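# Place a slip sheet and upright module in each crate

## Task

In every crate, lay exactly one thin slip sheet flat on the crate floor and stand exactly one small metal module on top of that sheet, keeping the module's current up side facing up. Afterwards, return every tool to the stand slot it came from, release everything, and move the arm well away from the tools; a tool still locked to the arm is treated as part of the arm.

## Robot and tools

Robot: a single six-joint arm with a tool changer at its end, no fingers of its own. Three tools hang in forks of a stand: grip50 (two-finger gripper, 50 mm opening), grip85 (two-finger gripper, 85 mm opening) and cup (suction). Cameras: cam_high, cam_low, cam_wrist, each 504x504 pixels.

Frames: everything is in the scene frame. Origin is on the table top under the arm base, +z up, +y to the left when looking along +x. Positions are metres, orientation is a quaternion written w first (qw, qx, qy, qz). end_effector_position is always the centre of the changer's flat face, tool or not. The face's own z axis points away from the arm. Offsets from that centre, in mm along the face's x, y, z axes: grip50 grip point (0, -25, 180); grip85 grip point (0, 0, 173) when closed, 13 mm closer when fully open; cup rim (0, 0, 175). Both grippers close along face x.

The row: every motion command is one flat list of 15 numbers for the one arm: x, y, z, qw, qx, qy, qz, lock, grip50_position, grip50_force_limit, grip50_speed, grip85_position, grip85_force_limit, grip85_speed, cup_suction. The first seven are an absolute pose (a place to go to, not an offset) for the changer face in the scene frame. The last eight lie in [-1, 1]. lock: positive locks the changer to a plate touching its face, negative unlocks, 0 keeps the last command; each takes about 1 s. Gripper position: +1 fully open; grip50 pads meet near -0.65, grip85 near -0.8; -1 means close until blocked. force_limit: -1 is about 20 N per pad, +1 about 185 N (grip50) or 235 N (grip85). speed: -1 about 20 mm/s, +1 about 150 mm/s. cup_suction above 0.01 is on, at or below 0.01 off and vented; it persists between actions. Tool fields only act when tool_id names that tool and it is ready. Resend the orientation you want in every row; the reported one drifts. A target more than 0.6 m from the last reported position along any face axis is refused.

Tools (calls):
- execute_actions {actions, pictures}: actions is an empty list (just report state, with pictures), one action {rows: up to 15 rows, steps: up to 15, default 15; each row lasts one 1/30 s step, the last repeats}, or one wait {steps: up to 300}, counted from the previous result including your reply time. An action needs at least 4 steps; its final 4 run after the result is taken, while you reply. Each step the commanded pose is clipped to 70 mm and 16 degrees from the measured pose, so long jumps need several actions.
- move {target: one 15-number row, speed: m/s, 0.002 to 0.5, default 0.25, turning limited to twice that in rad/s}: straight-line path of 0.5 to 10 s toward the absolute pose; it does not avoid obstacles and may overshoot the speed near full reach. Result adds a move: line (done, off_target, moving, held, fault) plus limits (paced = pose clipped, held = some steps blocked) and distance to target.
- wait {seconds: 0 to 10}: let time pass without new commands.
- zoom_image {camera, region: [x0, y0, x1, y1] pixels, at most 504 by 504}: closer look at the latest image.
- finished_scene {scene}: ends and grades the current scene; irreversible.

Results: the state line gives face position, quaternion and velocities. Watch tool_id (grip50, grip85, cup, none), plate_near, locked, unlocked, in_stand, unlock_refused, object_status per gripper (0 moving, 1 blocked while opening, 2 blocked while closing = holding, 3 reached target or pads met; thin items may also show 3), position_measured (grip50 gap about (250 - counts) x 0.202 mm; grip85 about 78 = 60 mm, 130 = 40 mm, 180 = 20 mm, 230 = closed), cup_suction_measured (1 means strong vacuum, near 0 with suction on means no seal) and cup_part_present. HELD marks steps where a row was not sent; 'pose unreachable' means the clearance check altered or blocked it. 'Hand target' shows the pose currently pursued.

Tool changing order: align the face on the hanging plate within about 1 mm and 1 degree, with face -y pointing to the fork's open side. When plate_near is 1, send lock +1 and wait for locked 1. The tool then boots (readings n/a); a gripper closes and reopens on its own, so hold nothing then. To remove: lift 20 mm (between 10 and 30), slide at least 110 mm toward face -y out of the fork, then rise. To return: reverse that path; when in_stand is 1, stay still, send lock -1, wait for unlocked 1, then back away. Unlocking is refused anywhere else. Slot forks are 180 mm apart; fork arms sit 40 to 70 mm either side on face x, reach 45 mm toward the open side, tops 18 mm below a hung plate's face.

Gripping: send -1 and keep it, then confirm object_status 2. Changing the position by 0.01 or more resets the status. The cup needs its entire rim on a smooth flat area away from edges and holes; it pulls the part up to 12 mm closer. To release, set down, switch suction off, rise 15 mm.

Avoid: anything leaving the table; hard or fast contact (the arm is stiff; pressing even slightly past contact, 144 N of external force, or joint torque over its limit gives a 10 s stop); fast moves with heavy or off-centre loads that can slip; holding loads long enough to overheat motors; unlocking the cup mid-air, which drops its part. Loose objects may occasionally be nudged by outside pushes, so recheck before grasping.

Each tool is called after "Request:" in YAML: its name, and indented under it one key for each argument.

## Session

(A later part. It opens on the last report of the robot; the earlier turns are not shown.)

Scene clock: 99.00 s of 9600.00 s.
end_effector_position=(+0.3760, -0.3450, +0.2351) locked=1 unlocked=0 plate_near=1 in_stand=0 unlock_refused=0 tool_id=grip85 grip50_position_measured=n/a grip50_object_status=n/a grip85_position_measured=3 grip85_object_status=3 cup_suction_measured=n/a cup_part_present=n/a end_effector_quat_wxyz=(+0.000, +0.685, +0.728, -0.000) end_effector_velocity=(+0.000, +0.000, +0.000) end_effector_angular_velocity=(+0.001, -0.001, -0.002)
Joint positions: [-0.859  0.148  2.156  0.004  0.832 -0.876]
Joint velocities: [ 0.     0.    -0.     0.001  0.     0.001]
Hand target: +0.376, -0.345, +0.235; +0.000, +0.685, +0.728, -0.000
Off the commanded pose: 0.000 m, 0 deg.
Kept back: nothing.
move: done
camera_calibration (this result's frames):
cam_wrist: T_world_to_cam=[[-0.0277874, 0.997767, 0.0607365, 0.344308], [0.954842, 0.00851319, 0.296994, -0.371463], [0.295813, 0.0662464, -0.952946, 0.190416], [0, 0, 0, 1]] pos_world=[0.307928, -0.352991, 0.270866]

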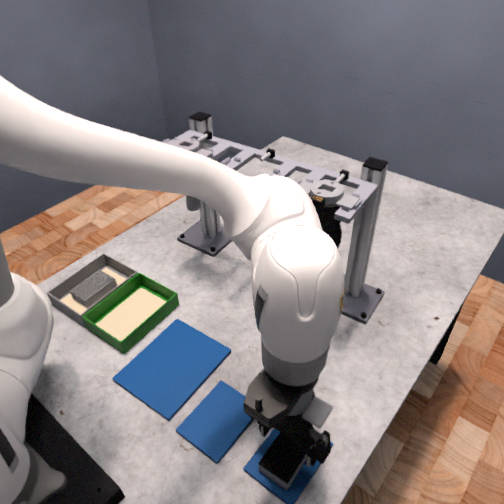

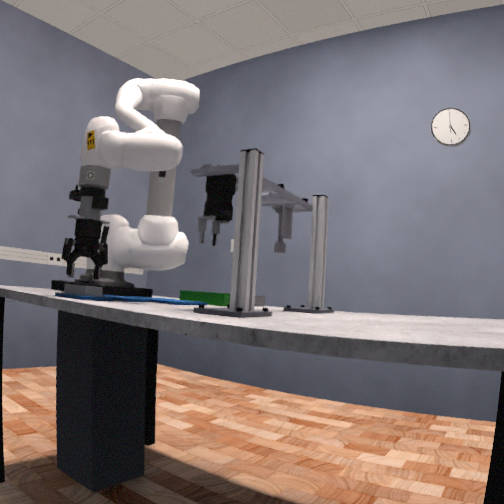

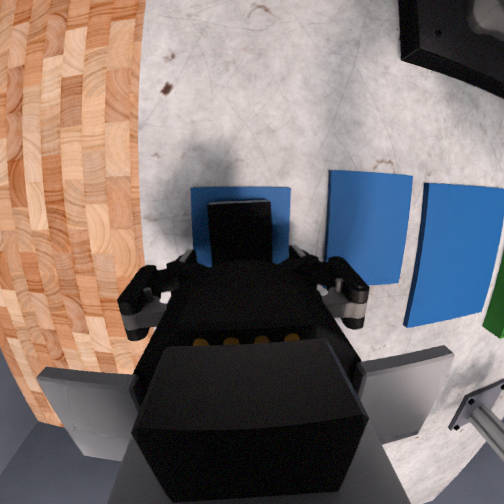

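Request:
move:
  target: [0.3781, -0.3462, 0.198, 0, 0.6852, 0.7284, 0, 0, 1, 0, 0, 0.75, -0.7, 0.0, 0]
  speed: 0.08

Request:
zoom_image:
  camera: "cam_wrist"
  region: [160, 150, 320, 270]

Scene clock: 100.70 s of 9600.00 s.
end_effector_position=(+0.3782, -0.3463, +0.1980) locked=1 unlocked=0 plate_near=1 in_stand=0 unlock_refused=0 tool_id=grip85 grip50_position_measured=n/a grip50_object_status=n/a grip85_position_measured=35 grip85_object_status=3 cup_suction_measured=n/a cup_part_present=n/a end_effector_quat_wxyz=(+0.000, +0.685, +0.728, -0.000) end_effector_velocity=(-0.000, +0.000, +0.001) end_effector_angular_velocity=(-0.000, -0.000, -0.001)
Joint positions: [-0.857  0.202  2.18   0.005  0.754 -0.875]
Joint velocities: [ 0.    -0.001  0.001 -0.     0.001  0.001]
Hand target: +0.378, -0.346, +0.198; -0.000, +0.685, +0.728, -0.000
Off the commanded pose: 0.000 m, 0 deg.
Kept back: nothing.
move: done
camera_calibration (this result's frames):
cam_wrist: T_world_to_cam=[[-0.0277004, 0.997763, 0.0608493, 0.347805], [0.954826, 0.00839272, 0.297047, -0.362589], [0.295871, 0.0663288, -0.952922, 0.154536], [0, 0, 0, 1]] pos_world=[0.310121, -0.354234, 0.233803]

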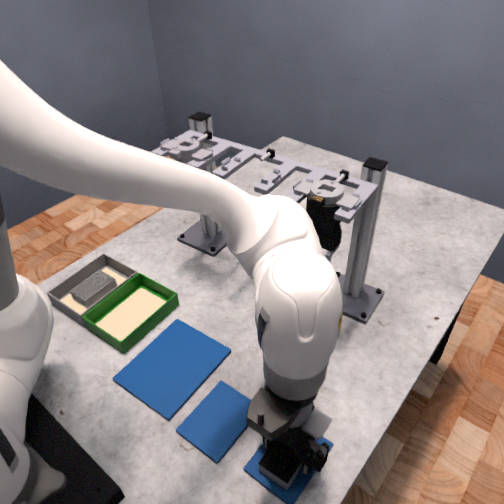

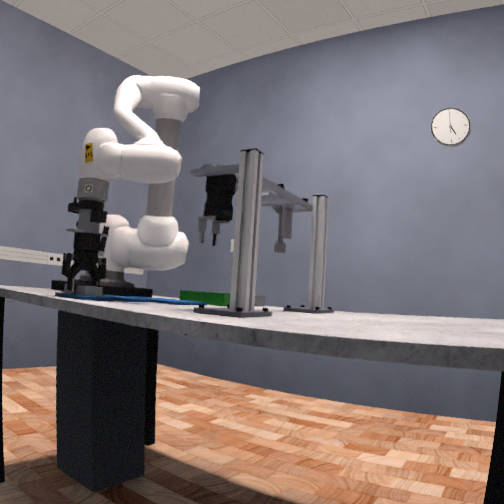

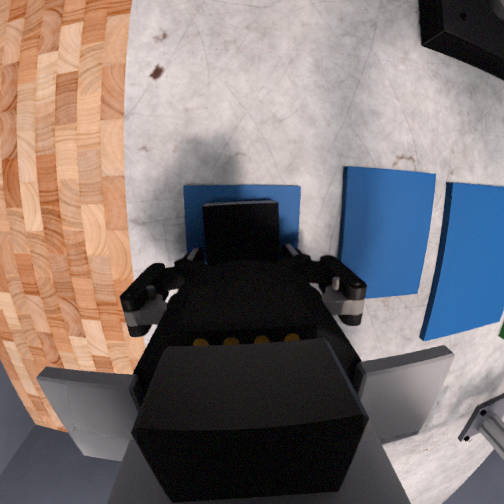

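Region (160, 150, 320, 270) of cam_wrist's 504x504 image, scaled by 3.150, with more detail than that image has; it fills the top 378 rows of this view, and the rest is white.

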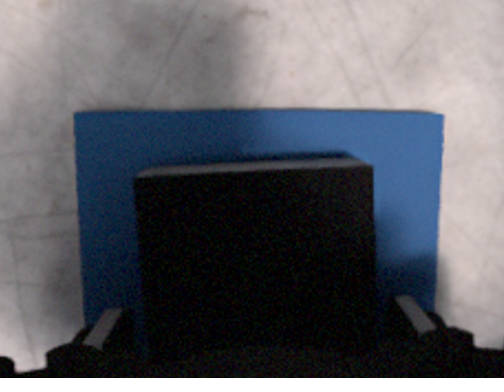

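Request:
move:
  target: [0.3781, -0.3462, 0.198, 0, 0.6852, 0.7284, 0, 0, 1, 0, 0, -1, -0.7, -1.0, 0]
  speed: 0.02

Scene clock: 102.07 s of 9600.00 s.
end_effector_position=(+0.3781, -0.3462, +0.1981) locked=1 unlocked=0 plate_near=1 in_stand=0 unlock_refused=0 tool_id=grip85 grip50_position_measured=n/a grip50_object_status=n/a grip85_position_measured=79 grip85_object_status=2 cup_suction_measured=n/a cup_part_present=n/a end_effector_quat_wxyz=(+0.000, +0.685, +0.728, -0.000) end_effector_velocity=(+0.000, +0.000, +0.000) end_effector_angular_velocity=(+0.000, -0.000, +0.001)
Joint positions: [-0.857  0.202  2.18   0.005  0.754 -0.875]
Joint velocities: [ 0.     0.    -0.     0.001  0.    -0.001]
Hand target: +0.378, -0.346, +0.198; +0.000, +0.685, +0.728, +0.000
Off the commanded pose: 0.000 m, 0 deg.
Kept back: nothing.
move: done
camera_calibration (this result's frames):
cam_wrist: T_world_to_cam=[[-0.027792, 0.997766, 0.0607463, 0.347768], [0.954775, 0.00849979, 0.297209, -0.362543], [0.296029, 0.0662591, -0.952878, 0.154579], [0, 0, 0, 1]] pos_world=[0.310053, -0.354152, 0.23392]

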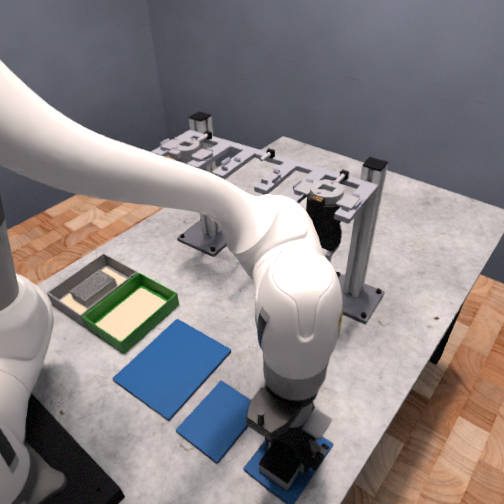

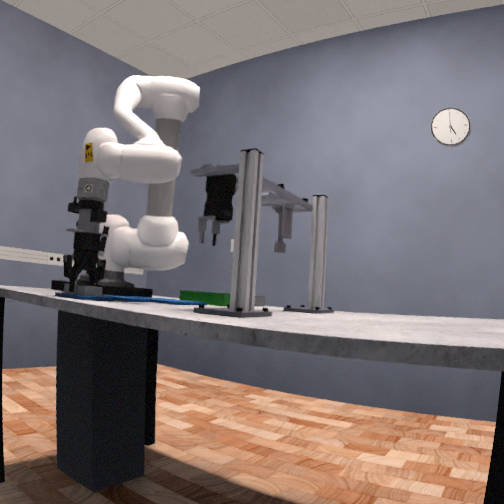

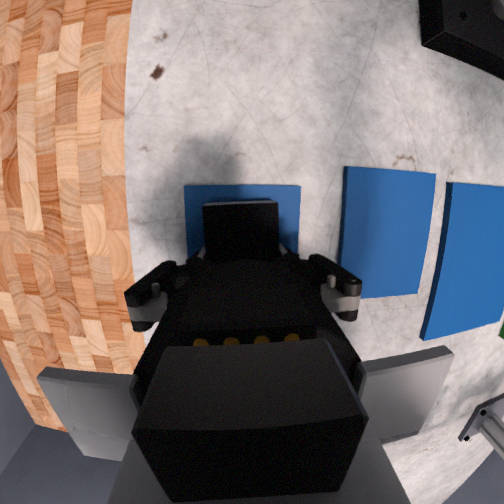

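Request:
move:
  target: [0.3781, -0.3462, 0.215, 0, 0.6852, 0.7284, 0, 0, 1, 0, 0, -1, -0.7, -1.0, 0]
  speed: 0.08

Request:
move:
  target: [0.4286, 0.1610, 0.248, 0, 0.6826, 0.7308, 0, 0, 1, 0, 0, -1, -0.7, -1.0, 0]
  speed: 0.4

Request:
zoom_image:
  camera: "cam_wrist"
  region: [160, 150, 320, 270]

Scene clock: 103.00 s of 9600.00 s.
end_effector_position=(+0.3781, -0.3461, +0.2150) locked=1 unlocked=0 plate_near=1 in_stand=0 unlock_refused=0 tool_id=grip85 grip50_position_measured=n/a grip50_object_status=n/a grip85_position_measured=79 grip85_object_status=2 cup_suction_measured=n/a cup_part_present=n/a end_effector_quat_wxyz=(-0.000, +0.685, +0.728, +0.000) end_effector_velocity=(+0.000, +0.000, -0.000) end_effector_angular_velocity=(+0.001, -0.000, +0.001)
Joint positions: [-0.857  0.178  2.168  0.005  0.79  -0.875]
Joint velocities: [-0.     0.001 -0.     0.001  0.    -0.002]
Hand target: +0.378, -0.346, +0.215; +0.000, +0.685, +0.728, +0.000
Off the commanded pose: 0.000 m, 0 deg.
Kept back: nothing.
move: done
camera_calibration (this result's frames):
cam_wrist: T_world_to_cam=[[-0.0279774, 0.997746, 0.0609932, 0.346669], [0.954827, 0.00861566, 0.297039, -0.367501], [0.295844, 0.0665483, -0.952915, 0.17083], [0, 0, 0, 1]] pos_world=[0.310059, -0.35409, 0.250804]

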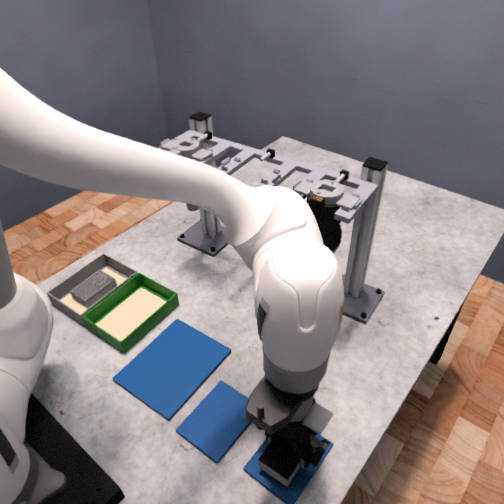

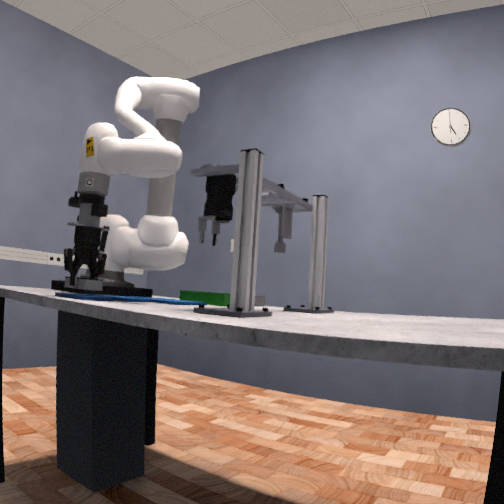

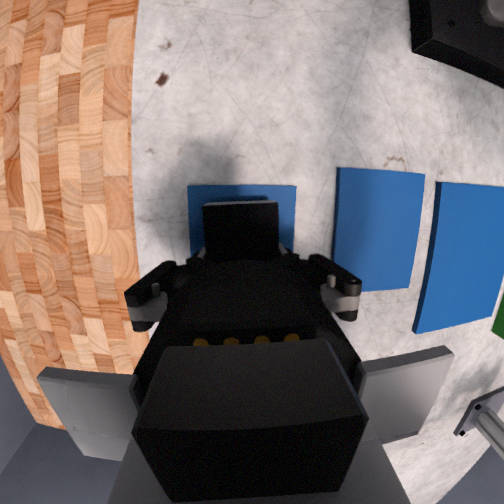

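Scene clock: 104.77 s of 9600.00 s.
end_effector_position=(+0.4288, +0.1616, +0.2480) locked=1 unlocked=0 plate_near=1 in_stand=0 unlock_refused=0 tool_id=grip85 grip50_position_measured=n/a grip50_object_status=n/a grip85_position_measured=79 grip85_object_status=2 cup_suction_measured=n/a cup_part_present=n/a end_effector_quat_wxyz=(-0.001, +0.683, +0.731, +0.001) end_effector_velocity=(+0.000, +0.000, -0.000) end_effector_angular_velocity=(-0.000, +0.001, -0.002)
Joint positions: [ 0.241  0.054  2.234 -0.002  0.847  0.22 ]
Joint velocities: [ 0.     0.001 -0.    -0.     0.001  0.002]
Hand target: +0.429, +0.162, +0.248; -0.001, +0.683, +0.731, +0.001
Off the commanded pose: 0.001 m, 0 deg.
Kept back: nothing.
move: done
camera_calibration (this result's frames):
cam_wrist: T_world_to_cam=[[-0.034806, 0.997391, 0.0632506, -0.158108], [0.954868, 0.014508, 0.296677, -0.430908], [0.294985, 0.0707221, -0.952881, 0.153144], [0, 0, 0, 1]] pos_world=[0.360781, 0.153116, 0.283769]

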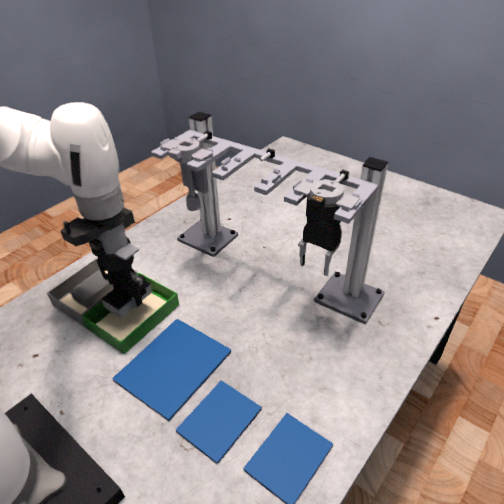

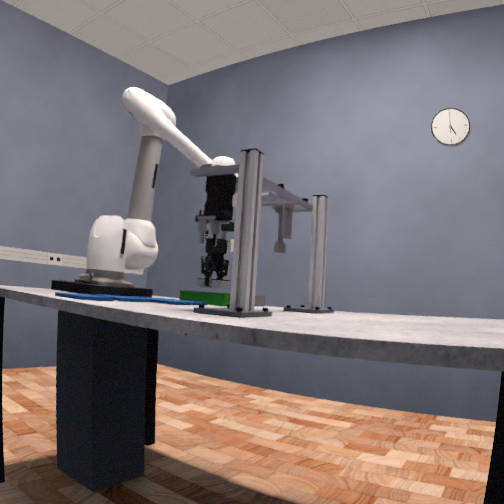

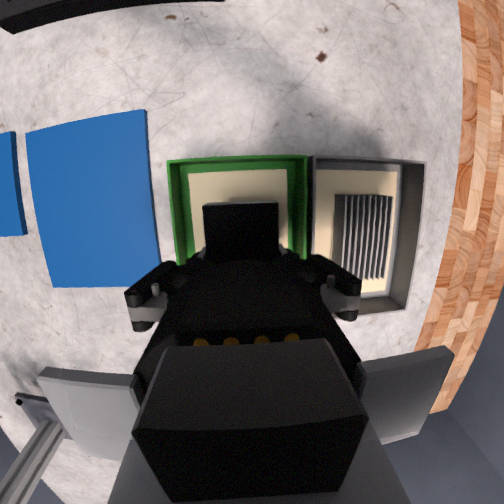

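Region (160, 150, 320, 270) of cam_wrist's 504x504 image, scaled by 3.150, with more detail than that image has; it fills the top 378 rows of this view, and the rest is white.

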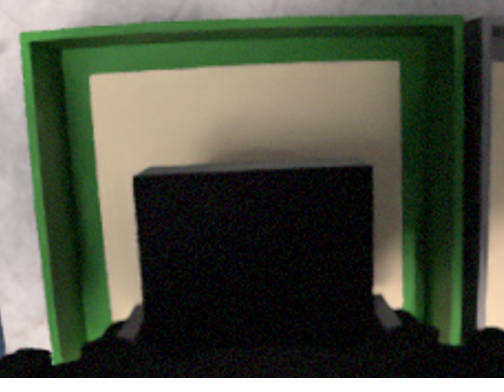

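Request:
move:
  target: [0.4287, 0.1592, 0.1965, 0, 0.6826, 0.7308, 0, 0, 1, 0, 0, -1, -0.7, -1.0, 0]
  speed: 0.07

Request:
zoom_image:
  camera: "cam_wrist"
  region: [160, 150, 320, 270]

Request:
move:
  target: [0.4287, 0.1592, 0.1965, 0, 0.6826, 0.7308, 0, 0, 1, 0, 0, 0.6, -0.7, -0.6, 0]
  speed: 0.015

Request:
zoom_image:
  camera: "cam_wrist"
  region: [160, 150, 320, 270]

Scene clock: 106.00 s of 9600.00 s.
end_effector_position=(+0.4289, +0.1592, +0.1965) locked=1 unlocked=0 plate_near=1 in_stand=0 unlock_refused=0 tool_id=grip85 grip50_position_measured=n/a grip50_object_status=n/a grip85_position_measured=79 grip85_object_status=2 cup_suction_measured=n/a cup_part_present=n/a end_effector_quat_wxyz=(+0.000, +0.683, +0.731, -0.000) end_effector_velocity=(-0.000, -0.000, -0.000) end_effector_angular_velocity=(-0.000, +0.000, +0.000)
Joint positions: [ 0.237  0.129  2.278 -0.006  0.729  0.219]
Joint velocities: [ 0. -0.  0. -0. -0. -0.]
Hand target: +0.429, +0.159, +0.196; +0.000, +0.683, +0.731, -0.000
Off the commanded pose: 0.000 m, 0 deg.
Kept back: nothing.
move: done
camera_calibration (this result's frames):
cam_wrist: T_world_to_cam=[[-0.0347352, 0.997543, 0.0608427, -0.152024], [0.954719, 0.0151216, 0.297125, -0.41581], [0.295475, 0.0684084, -0.952898, 0.104381], [0, 0, 0, 1]] pos_world=[0.360859, 0.150797, 0.232262]

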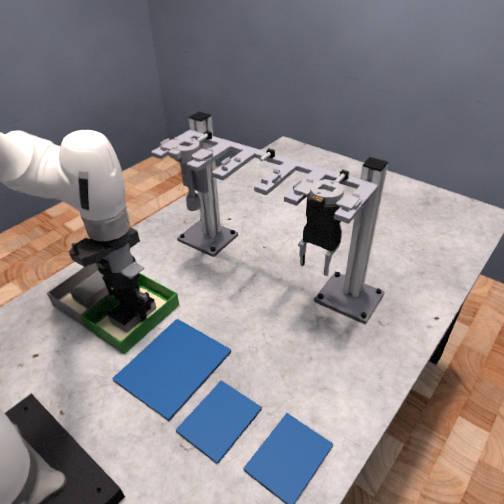

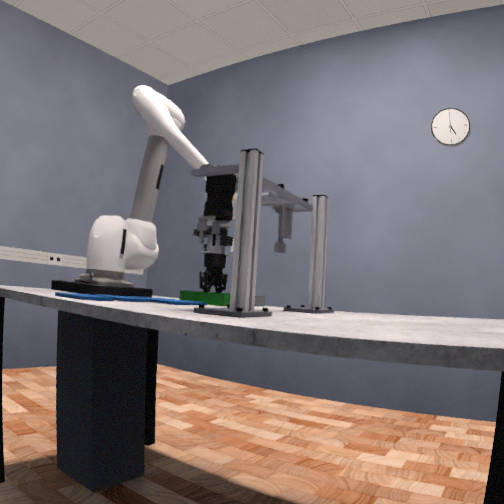

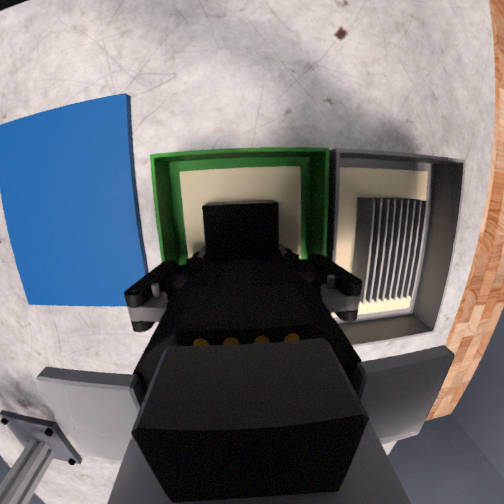

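Region (160, 150, 320, 270) of cam_wrist's 504x504 image, scaled by 3.150, with more detail than that image has; it fills the top 378 rows of this view, and the rest is white.

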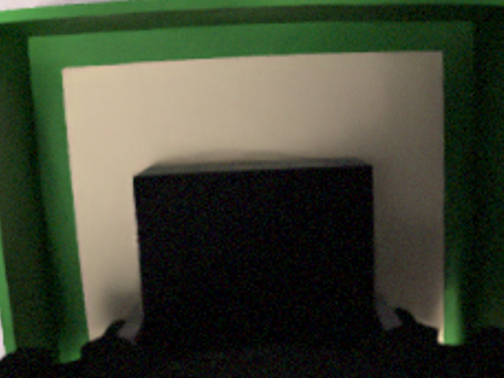

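Scene clock: 106.70 s of 9600.00 s.
end_effector_position=(+0.4287, +0.1592, +0.1965) locked=1 unlocked=0 plate_near=1 in_stand=0 unlock_refused=0 tool_id=grip85 grip50_position_measured=n/a grip50_object_status=n/a grip85_position_measured=53 grip85_object_status=3 cup_suction_measured=n/a cup_part_present=n/a end_effector_quat_wxyz=(-0.000, +0.683, +0.731, -0.000) end_effector_velocity=(-0.000, -0.000, +0.000) end_effector_angular_velocity=(-0.000, -0.001, +0.001)
Joint positions: [ 0.237  0.129  2.279 -0.006  0.729  0.219]
Joint velocities: [-0.    -0.001  0.    -0.001  0.    -0.001]
Hand target: +0.429, +0.159, +0.196; -0.000, +0.683, +0.731, +0.000
Off the commanded pose: 0.000 m, 0 deg.
Kept back: nothing.
move: done
camera_calibration (this result's frames):
cam_wrist: T_world_to_cam=[[-0.0348442, 0.997534, 0.060924, -0.151976], [0.954756, 0.0152108, 0.297, -0.415677], [0.295341, 0.0685163, -0.952932, 0.104492], [0, 0, 0, 1]] pos_world=[0.360714, 0.150765, 0.232289]

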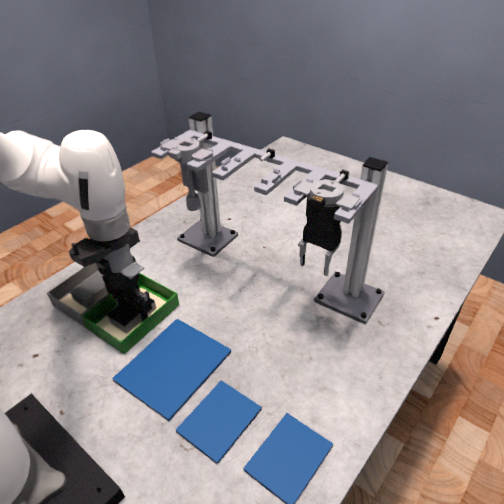

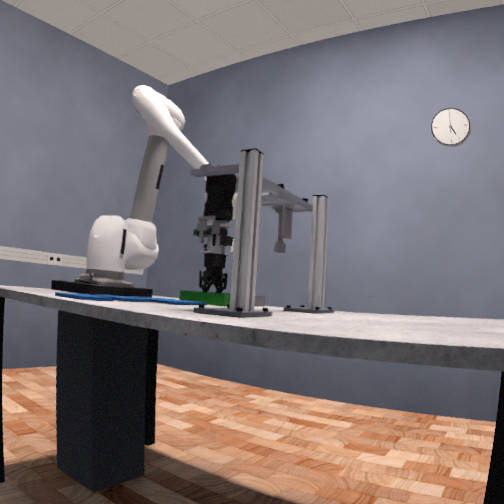

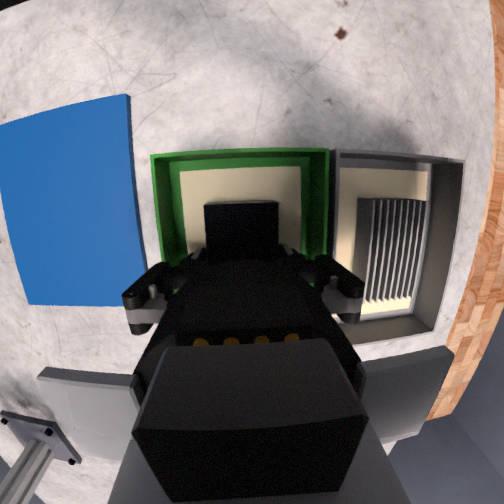

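Region (160, 150, 320, 270) of cam_wrist's 504x504 image, scaled by 3.150, with more detail than that image has; it fills the top 378 rows of this view, and the rest is white.

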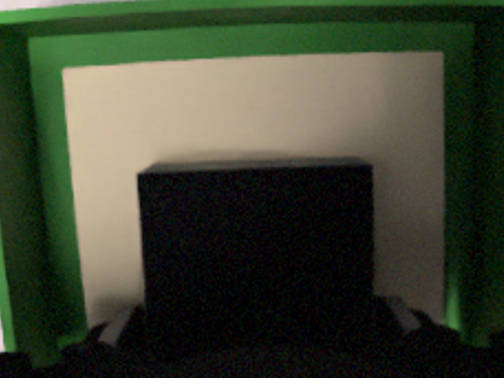

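Request:
move:
  target: [0.4287, 0.1592, 0.232, 0, 0.6826, 0.7308, 0, 0, 1, 0, 0, 0.6, -0.7, -0.6, 0]
  speed: 0.15

Request:
move:
  target: [0.5754, -0.0169, 0.383, 0, 0.6756, 0.7373, 0, 0, 1, 0, 0, 0.6, -0.7, -0.6, 0]
  speed: 0.4

Request:
move:
  target: [0.6949, -0.0064, 0.383, 0, 0.6756, 0.7373, 0, 0, 1, 0, 0, 0.6, -0.7, -0.6, 0]
  speed: 0.15

Scene clock: 107.67 s of 9600.00 s.
end_effector_position=(+0.4286, +0.1592, +0.2320) locked=1 unlocked=0 plate_near=1 in_stand=0 unlock_refused=0 tool_id=grip85 grip50_position_measured=n/a grip50_object_status=n/a grip85_position_measured=53 grip85_object_status=3 cup_suction_measured=n/a cup_part_present=n/a end_effector_quat_wxyz=(-0.000, +0.683, +0.731, -0.000) end_effector_velocity=(+0.000, +0.000, +0.001) end_effector_angular_velocity=(+0.001, -0.002, +0.001)
Joint positions: [ 0.237  0.075  2.25  -0.005  0.811  0.218]
Joint velocities: [ 0.    -0.002 -0.     0.     0.    -0.001]
Hand target: +0.429, +0.159, +0.232; -0.000, +0.683, +0.731, +0.000
Off the commanded pose: 0.000 m, 0 deg.
Kept back: nothing.
move: done
camera_calibration (this result's frames):
cam_wrist: T_world_to_cam=[[-0.0348795, 0.997528, 0.0609994, -0.15412], [0.954773, 0.0152261, 0.296946, -0.426123], [0.295284, 0.0685979, -0.952944, 0.138396], [0, 0, 0, 1]] pos_world=[0.360609, 0.150734, 0.26782]

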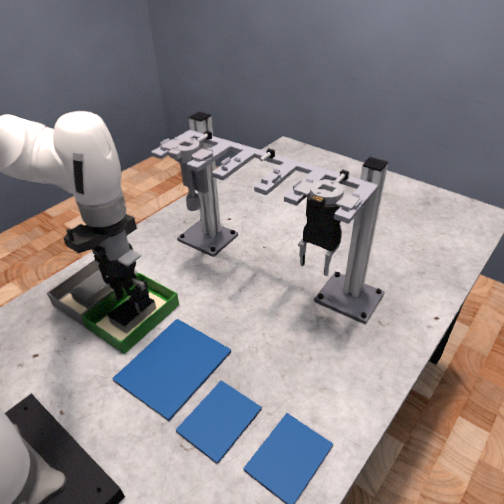

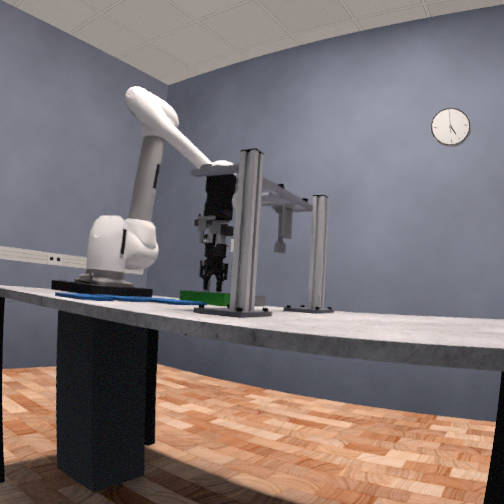

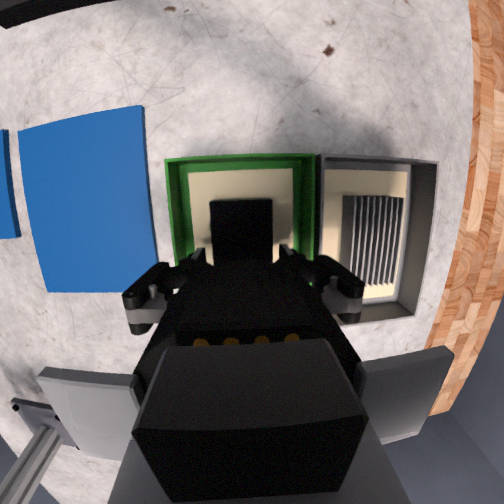

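Scene clock: 108.80 s of 9600.00 s.
end_effector_position=(+0.5749, -0.0171, +0.3833) locked=1 unlocked=0 plate_near=1 in_stand=0 unlock_refused=0 tool_id=grip85 grip50_position_measured=n/a grip50_object_status=n/a grip85_position_measured=53 grip85_object_status=3 cup_suction_measured=n/a cup_part_present=n/a end_effector_quat_wxyz=(+0.000, +0.675, +0.737, -0.000) end_effector_velocity=(+0.000, -0.000, +0.001) end_effector_angular_velocity=(-0.000, -0.002, -0.001)
Joint positions: [-0.134  0.098  1.895 -0.002  1.142 -0.175]
Joint velocities: [-0.001 -0.    -0.001 -0.    -0.     0.001]
Hand target: +0.575, -0.017, +0.383; +0.000, +0.675, +0.737, -0.000
Off the commanded pose: 0.001 m, 0 deg.
Kept back: nothing.
move: done
camera_calibration (this result's frames):
cam_wrist: T_world_to_cam=[[-0.0543269, 0.996691, 0.0604589, 0.0289371], [0.954155, 0.0339695, 0.297378, -0.607563], [0.29434, 0.0738428, -0.952844, 0.252026], [0, 0, 0, 1]] pos_world=[0.5071, -0.026813, 0.419067]

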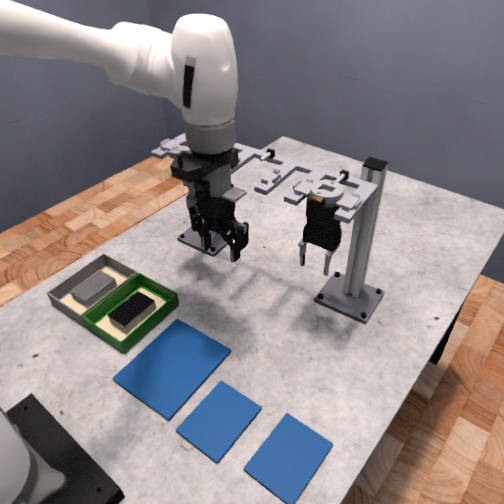

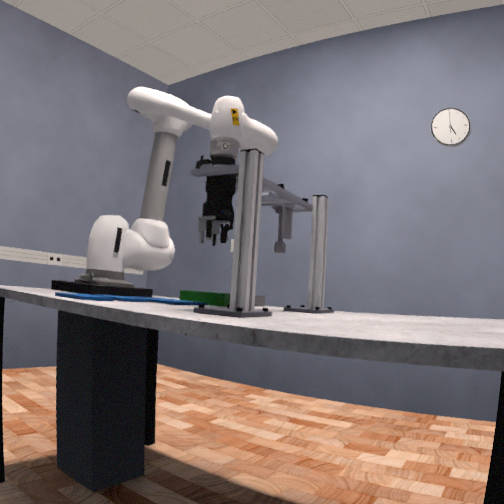

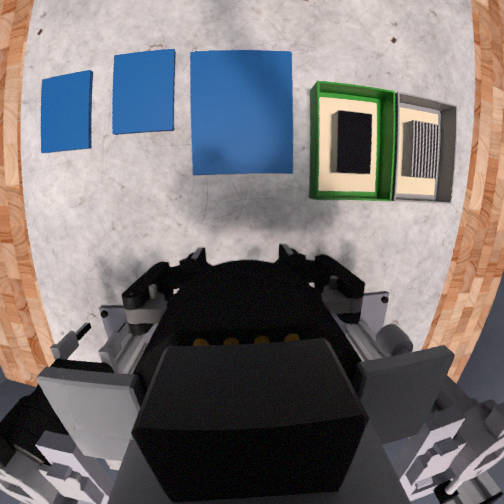

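Scene clock: 109.93 s of 9600.00 s.
end_effector_position=(+0.6948, -0.0064, +0.3832) locked=1 unlocked=0 plate_near=1 in_stand=0 unlock_refused=0 tool_id=grip85 grip50_position_measured=n/a grip50_object_status=n/a grip85_position_measured=53 grip85_object_status=3 cup_suction_measured=n/a cup_part_present=n/a end_effector_quat_wxyz=(-0.000, +0.676, +0.737, +0.000) end_effector_velocity=(+0.000, -0.000, -0.000) end_effector_angular_velocity=(+0.000, +0.000, -0.002)
Joint positions: [-0.104  0.28   1.67  -0.002  1.185 -0.144]
Joint velocities: [-0.001  0.    -0.     0.     0.     0.001]
Hand target: +0.695, -0.006, +0.383; -0.000, +0.676, +0.737, +0.000
Off the commanded pose: 0.000 m, 0 deg.
Kept back: nothing.
move: done
camera_calibration (this result's frames):
cam_wrist: T_world_to_cam=[[-0.0539271, 0.996675, 0.0610728, 0.0243416], [0.954281, 0.033432, 0.297035, -0.722273], [0.294006, 0.0742988, -0.952911, 0.21613], [0, 0, 0, 1]] pos_world=[0.62702, -0.0161719, 0.419007]

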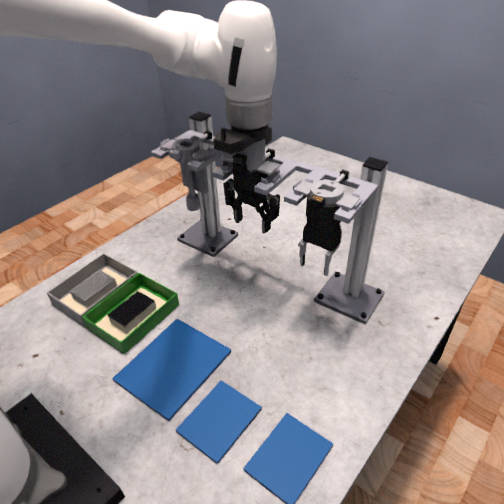

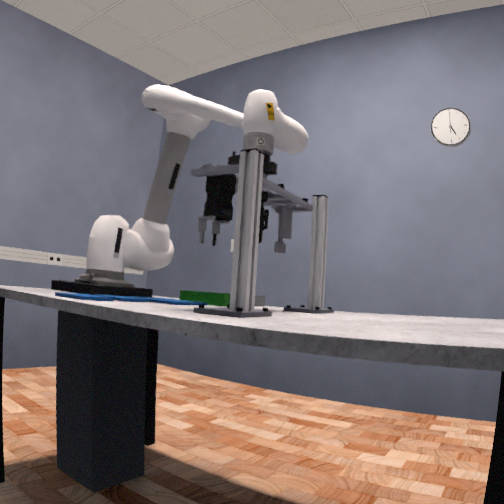

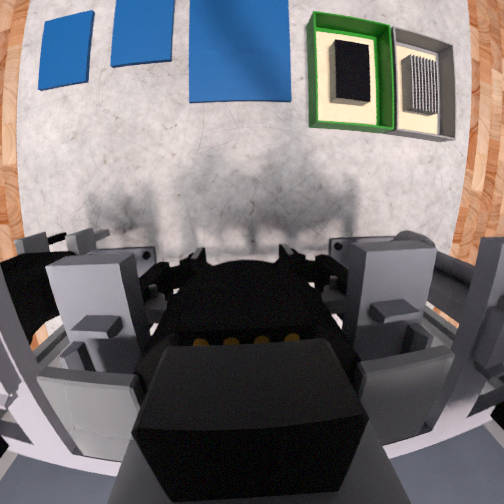

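Request:
move:
  target: [0.6949, -0.0064, 0.3633, 0, 0.6756, 0.7373, 0, 0, 1, 0, 0, 0.6, -0.7, -0.6, 0]
  speed: 0.03

Scene clock: 111.07 s of 9600.00 s.
end_effector_position=(+0.6950, -0.0064, +0.3633) locked=1 unlocked=0 plate_near=1 in_stand=1 unlock_refused=0 tool_id=grip85 grip50_position_measured=n/a grip50_object_status=n/a grip85_position_measured=53 grip85_object_status=3 cup_suction_measured=n/a cup_part_present=n/a end_effector_quat_wxyz=(+0.000, +0.676, +0.737, -0.000) end_effector_velocity=(-0.000, +0.001, -0.000) end_effector_angular_velocity=(+0.001, +0.000, -0.000)
Joint positions: [-0.104  0.293  1.692 -0.002  1.151 -0.144]
Joint velocities: [ 0.    -0.     0.     0.001 -0.    -0.   ]
Hand target: +0.695, -0.006, +0.363; +0.000, +0.676, +0.737, -0.000
Off the commanded pose: 0.000 m, 0 deg.
Kept back: nothing.
move: done
camera_calibration (this result's frames):
cam_wrist: T_world_to_cam=[[-0.0538621, 0.99669, 0.0608997, 0.0255588], [0.954272, 0.0334184, 0.297066, -0.716488], [0.294048, 0.0741155, -0.952913, 0.197111], [0, 0, 0, 1]] pos_world=[0.627141, -0.0161393, 0.399117]

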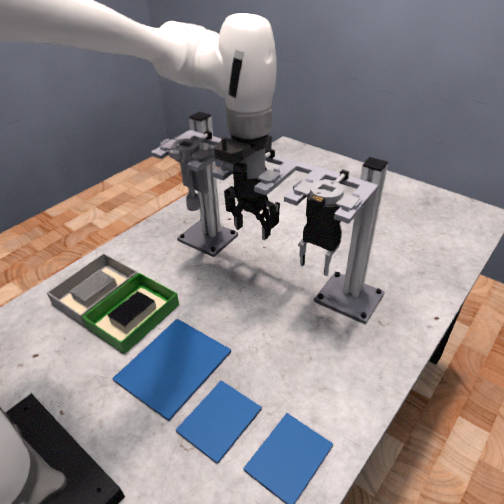

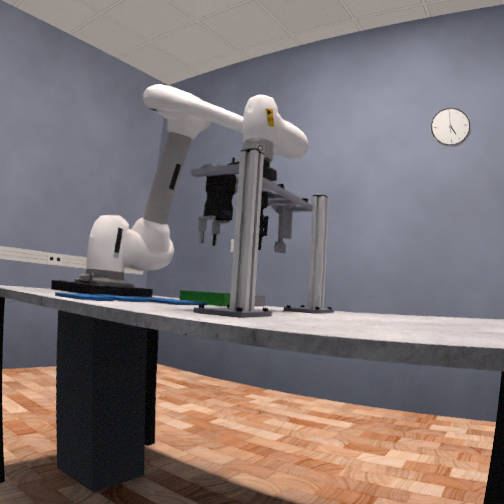

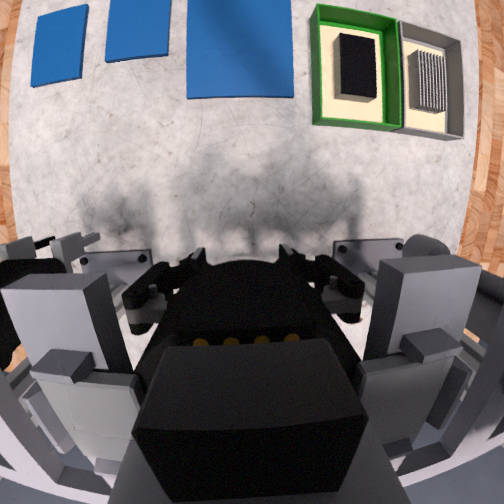

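Request:
execute_actions:
  actions:
    - {"rows": [[0.6949, -0.0064, 0.3633, 0, 0.6756, 0.7373, 0, -1, 1, 0, 0, 0.6, -0.7, -0.6, 0]], "steps": 15}

Request:
execute_actions:
  actions:
    - {"steps": 22}

Scene clock: 111.53 s of 9600.00 s.
end_effector_position=(+0.6949, -0.0064, +0.3631) locked=0 unlocked=0 plate_near=1 in_stand=1 unlock_refused=0 tool_id=none grip50_position_measured=n/a grip50_object_status=n/a grip85_position_measured=n/a grip85_object_status=n/a cup_suction_measured=n/a cup_part_present=n/a end_effector_quat_wxyz=(-0.000, +0.676, +0.737, -0.000) end_effector_velocity=(+0.000, -0.001, +0.000) end_effector_angular_velocity=(-0.002, -0.001, -0.000)
Joint positions: [-0.104  0.293  1.692 -0.002  1.15  -0.144]
Joint velocities: [-0.001 -0.    -0.001 -0.002 -0.     0.001]
Steps of this call (steps 1 to 3: nothing new was sent; steps 4 to 14: the first 11 steps of this action). Readings (end_effector_position | what the end effector reports):
4: (+0.6949, -0.0064, +0.3632) | locked=1 unlocked=0 plate_near=1 in_stand=1 unlock_refused=0 tool_id=grip85 grip50_position_measured=n/a grip50_object_status=n/a grip85_position_measured=53 grip85_object_status=3 cup_suction_measured=n/a cup_part_present=n/a
5: (+0.6949, -0.0064, +0.3631) | locked=1 unlocked=0 plate_near=1 in_stand=1 unlock_refused=0 tool_id=grip85 grip50_position_measured=n/a grip50_object_status=n/a grip85_position_measured=53 grip85_object_status=3 cup_suction_measured=n/a cup_part_present=n/a
7: (+0.6949, -0.0064, +0.3631) | locked=1 unlocked=0 plate_near=1 in_stand=1 unlock_refused=0 tool_id=grip85 grip50_position_measured=n/a grip50_object_status=n/a grip85_position_measured=53 grip85_object_status=3 cup_suction_measured=n/a cup_part_present=n/a
11: (+0.6949, -0.0064, +0.3631) | locked=0 unlocked=0 plate_near=1 in_stand=1 unlock_refused=0 tool_id=none grip50_position_measured=n/a grip50_object_status=n/a grip85_position_measured=n/a grip85_object_status=n/a cup_suction_measured=n/a cup_part_present=n/a
14: the state above

Scene clock: 112.27 s of 9600.00 s.
end_effector_position=(+0.6949, -0.0064, +0.3633) locked=0 unlocked=1 plate_near=1 in_stand=1 unlock_refused=0 tool_id=none grip50_position_measured=n/a grip50_object_status=n/a grip85_position_measured=n/a grip85_object_status=n/a cup_suction_measured=n/a cup_part_present=n/a end_effector_quat_wxyz=(+0.000, +0.676, +0.737, +0.000) end_effector_velocity=(-0.000, +0.000, +0.001) end_effector_angular_velocity=(-0.000, -0.000, +0.001)
Joint positions: [-0.104  0.293  1.692 -0.002  1.15  -0.144]
Joint velocities: [ 0.    -0.001  0.    -0.     0.001 -0.   ]
Hand target: +0.695, -0.006, +0.363; +0.000, +0.676, +0.737, -0.000
Off the commanded pose: 0.000 m, 0 deg.
Kept back: nothing.
Steps of this call (steps 1 to 4: the last 4 steps of your previous action; steps 5 to 22: nothing new was sent). Readings (end_effector_position | what the end effector reports):
1: (+0.6949, -0.0064, +0.3631) | locked=0 unlocked=0 plate_near=1 in_stand=1 unlock_refused=0 tool_id=none grip50_position_measured=n/a grip50_object_status=n/a grip85_position_measured=n/a grip85_object_status=n/a cup_suction_measured=n/a cup_part_present=n/a
2: (+0.6949, -0.0064, +0.3632) | locked=0 unlocked=0 plate_near=1 in_stand=1 unlock_refused=0 tool_id=none grip50_position_measured=n/a grip50_object_status=n/a grip85_position_measured=n/a grip85_object_status=n/a cup_suction_measured=n/a cup_part_present=n/a
4: (+0.6949, -0.0064, +0.3632) | locked=0 unlocked=0 plate_near=1 in_stand=1 unlock_refused=0 tool_id=none grip50_position_measured=n/a grip50_object_status=n/a grip85_position_measured=n/a grip85_object_status=n/a cup_suction_measured=n/a cup_part_present=n/a
8: (+0.6949, -0.0064, +0.3633) | locked=0 unlocked=0 plate_near=1 in_stand=1 unlock_refused=0 tool_id=none grip50_position_measured=n/a grip50_object_status=n/a grip85_position_measured=n/a grip85_object_status=n/a cup_suction_measured=n/a cup_part_present=n/a
22: the state above

Request:
move:
  target: [0.6949, -0.0064, 0.40, 0, 0.6756, 0.7373, 0, 0, 1, 0, 0, 0.6, -0.7, -0.6, 0]
  speed: 0.1

Request:
move:
  target: [0.42, -0.03, 0.47, 0, 0.6756, 0.7373, 0, 0, 1, 0, 0, 0.6, -0.7, -0.6, 0]
  speed: 0.4

Scene clock: 113.77 s of 9600.00 s.
end_effector_position=(+0.6948, -0.0064, +0.4000) locked=0 unlocked=1 plate_near=0 in_stand=0 unlock_refused=0 tool_id=none grip50_position_measured=n/a grip50_object_status=n/a grip85_position_measured=n/a grip85_object_status=n/a cup_suction_measured=n/a cup_part_present=n/a end_effector_quat_wxyz=(-0.000, +0.676, +0.737, +0.000) end_effector_velocity=(-0.000, +0.000, +0.001) end_effector_angular_velocity=(-0.001, -0.002, +0.001)
Joint positions: [-0.104  0.27   1.651 -0.002  1.214 -0.144]
Joint velocities: [ 0.001 -0.002 -0.    -0.001  0.001  0.   ]
Hand target: +0.695, -0.006, +0.400; -0.000, +0.676, +0.737, +0.000
Off the commanded pose: 0.000 m, 0 deg.
Kept back: nothing.
move: done
camera_calibration (this result's frames):
cam_wrist: T_world_to_cam=[[-0.0539436, 0.996678, 0.061014, 0.0233031], [0.954294, 0.0334685, 0.296991, -0.727214], [0.293963, 0.0742461, -0.952929, 0.232163], [0, 0, 0, 1]] pos_world=[0.626985, -0.0161242, 0.43579]

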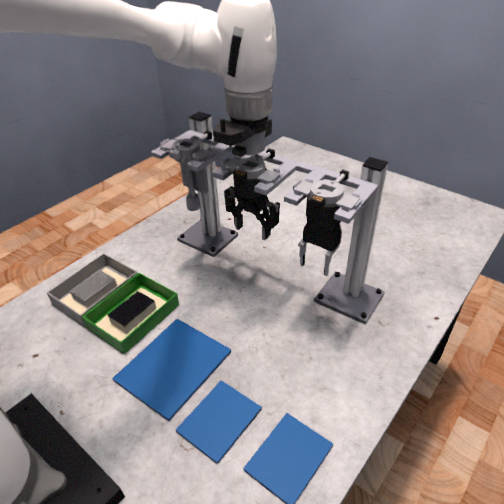

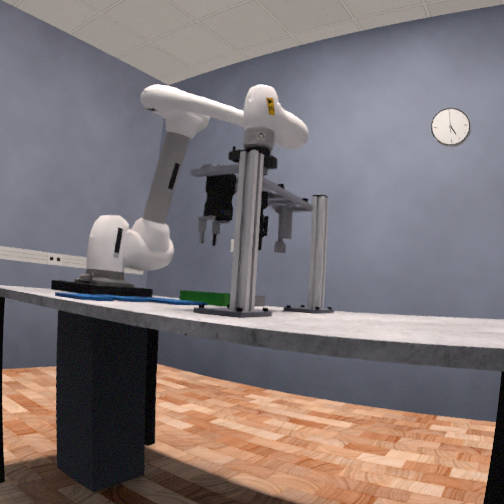

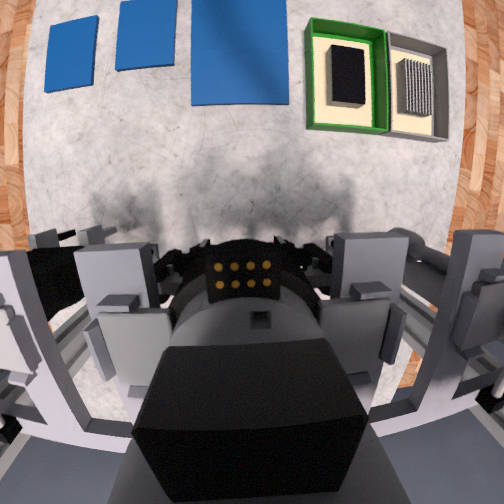

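Scene clock: 114.97 s of 9600.00 s.
end_effector_position=(+0.4199, -0.0299, +0.4696) locked=0 unlocked=1 plate_near=0 in_stand=0 unlock_refused=0 tool_id=none grip50_position_measured=n/a grip50_object_status=n/a grip85_position_measured=n/a grip85_object_status=n/a cup_suction_measured=n/a cup_part_present=n/a end_effector_quat_wxyz=(+0.000, +0.676, +0.737, -0.000) end_effector_velocity=(+0.000, -0.000, -0.000) end_effector_angular_velocity=(-0.001, +0.001, -0.001)
Joint positions: [-0.197 -0.207  2.019 -0.001  1.323 -0.239]
Joint velocities: [-0.     0.001  0.    -0.001 -0.     0.   ]
Hand target: +0.420, -0.030, +0.470; +0.000, +0.676, +0.737, -0.000
Off the commanded pose: 0.000 m, 0 deg.
Kept back: nothing.
move: done
camera_calibration (this result's frames):
cam_wrist: T_world_to_cam=[[-0.0540122, 0.996688, 0.0607993, 0.0277477], [0.954282, 0.033596, 0.297013, -0.484758], [0.293986, 0.074062, -0.952936, 0.381053], [0, 0, 0, 1]] pos_world=[0.35207, -0.0395914, 0.505412]

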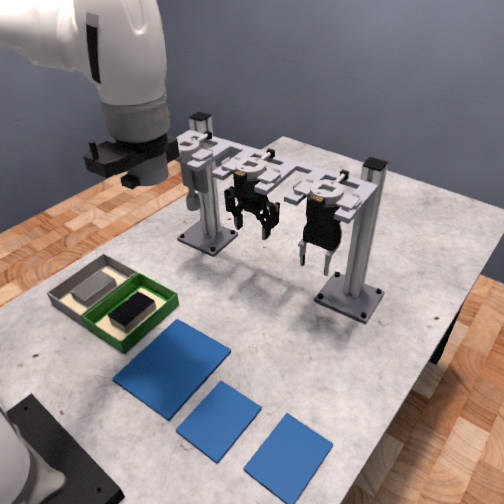

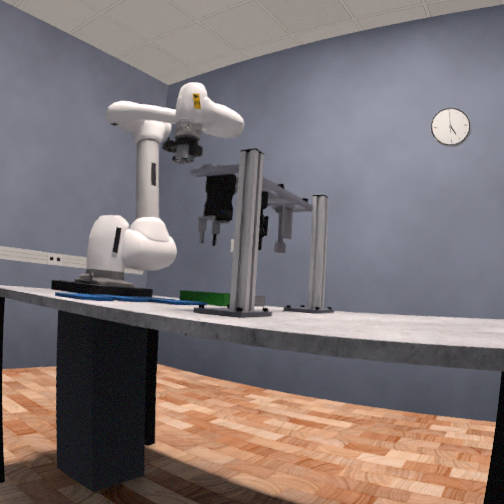

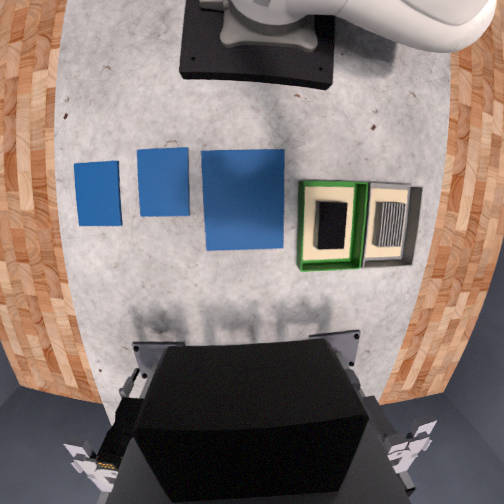

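Request:
finished_scene:
  scene: 1

The scene is finished: the task was done.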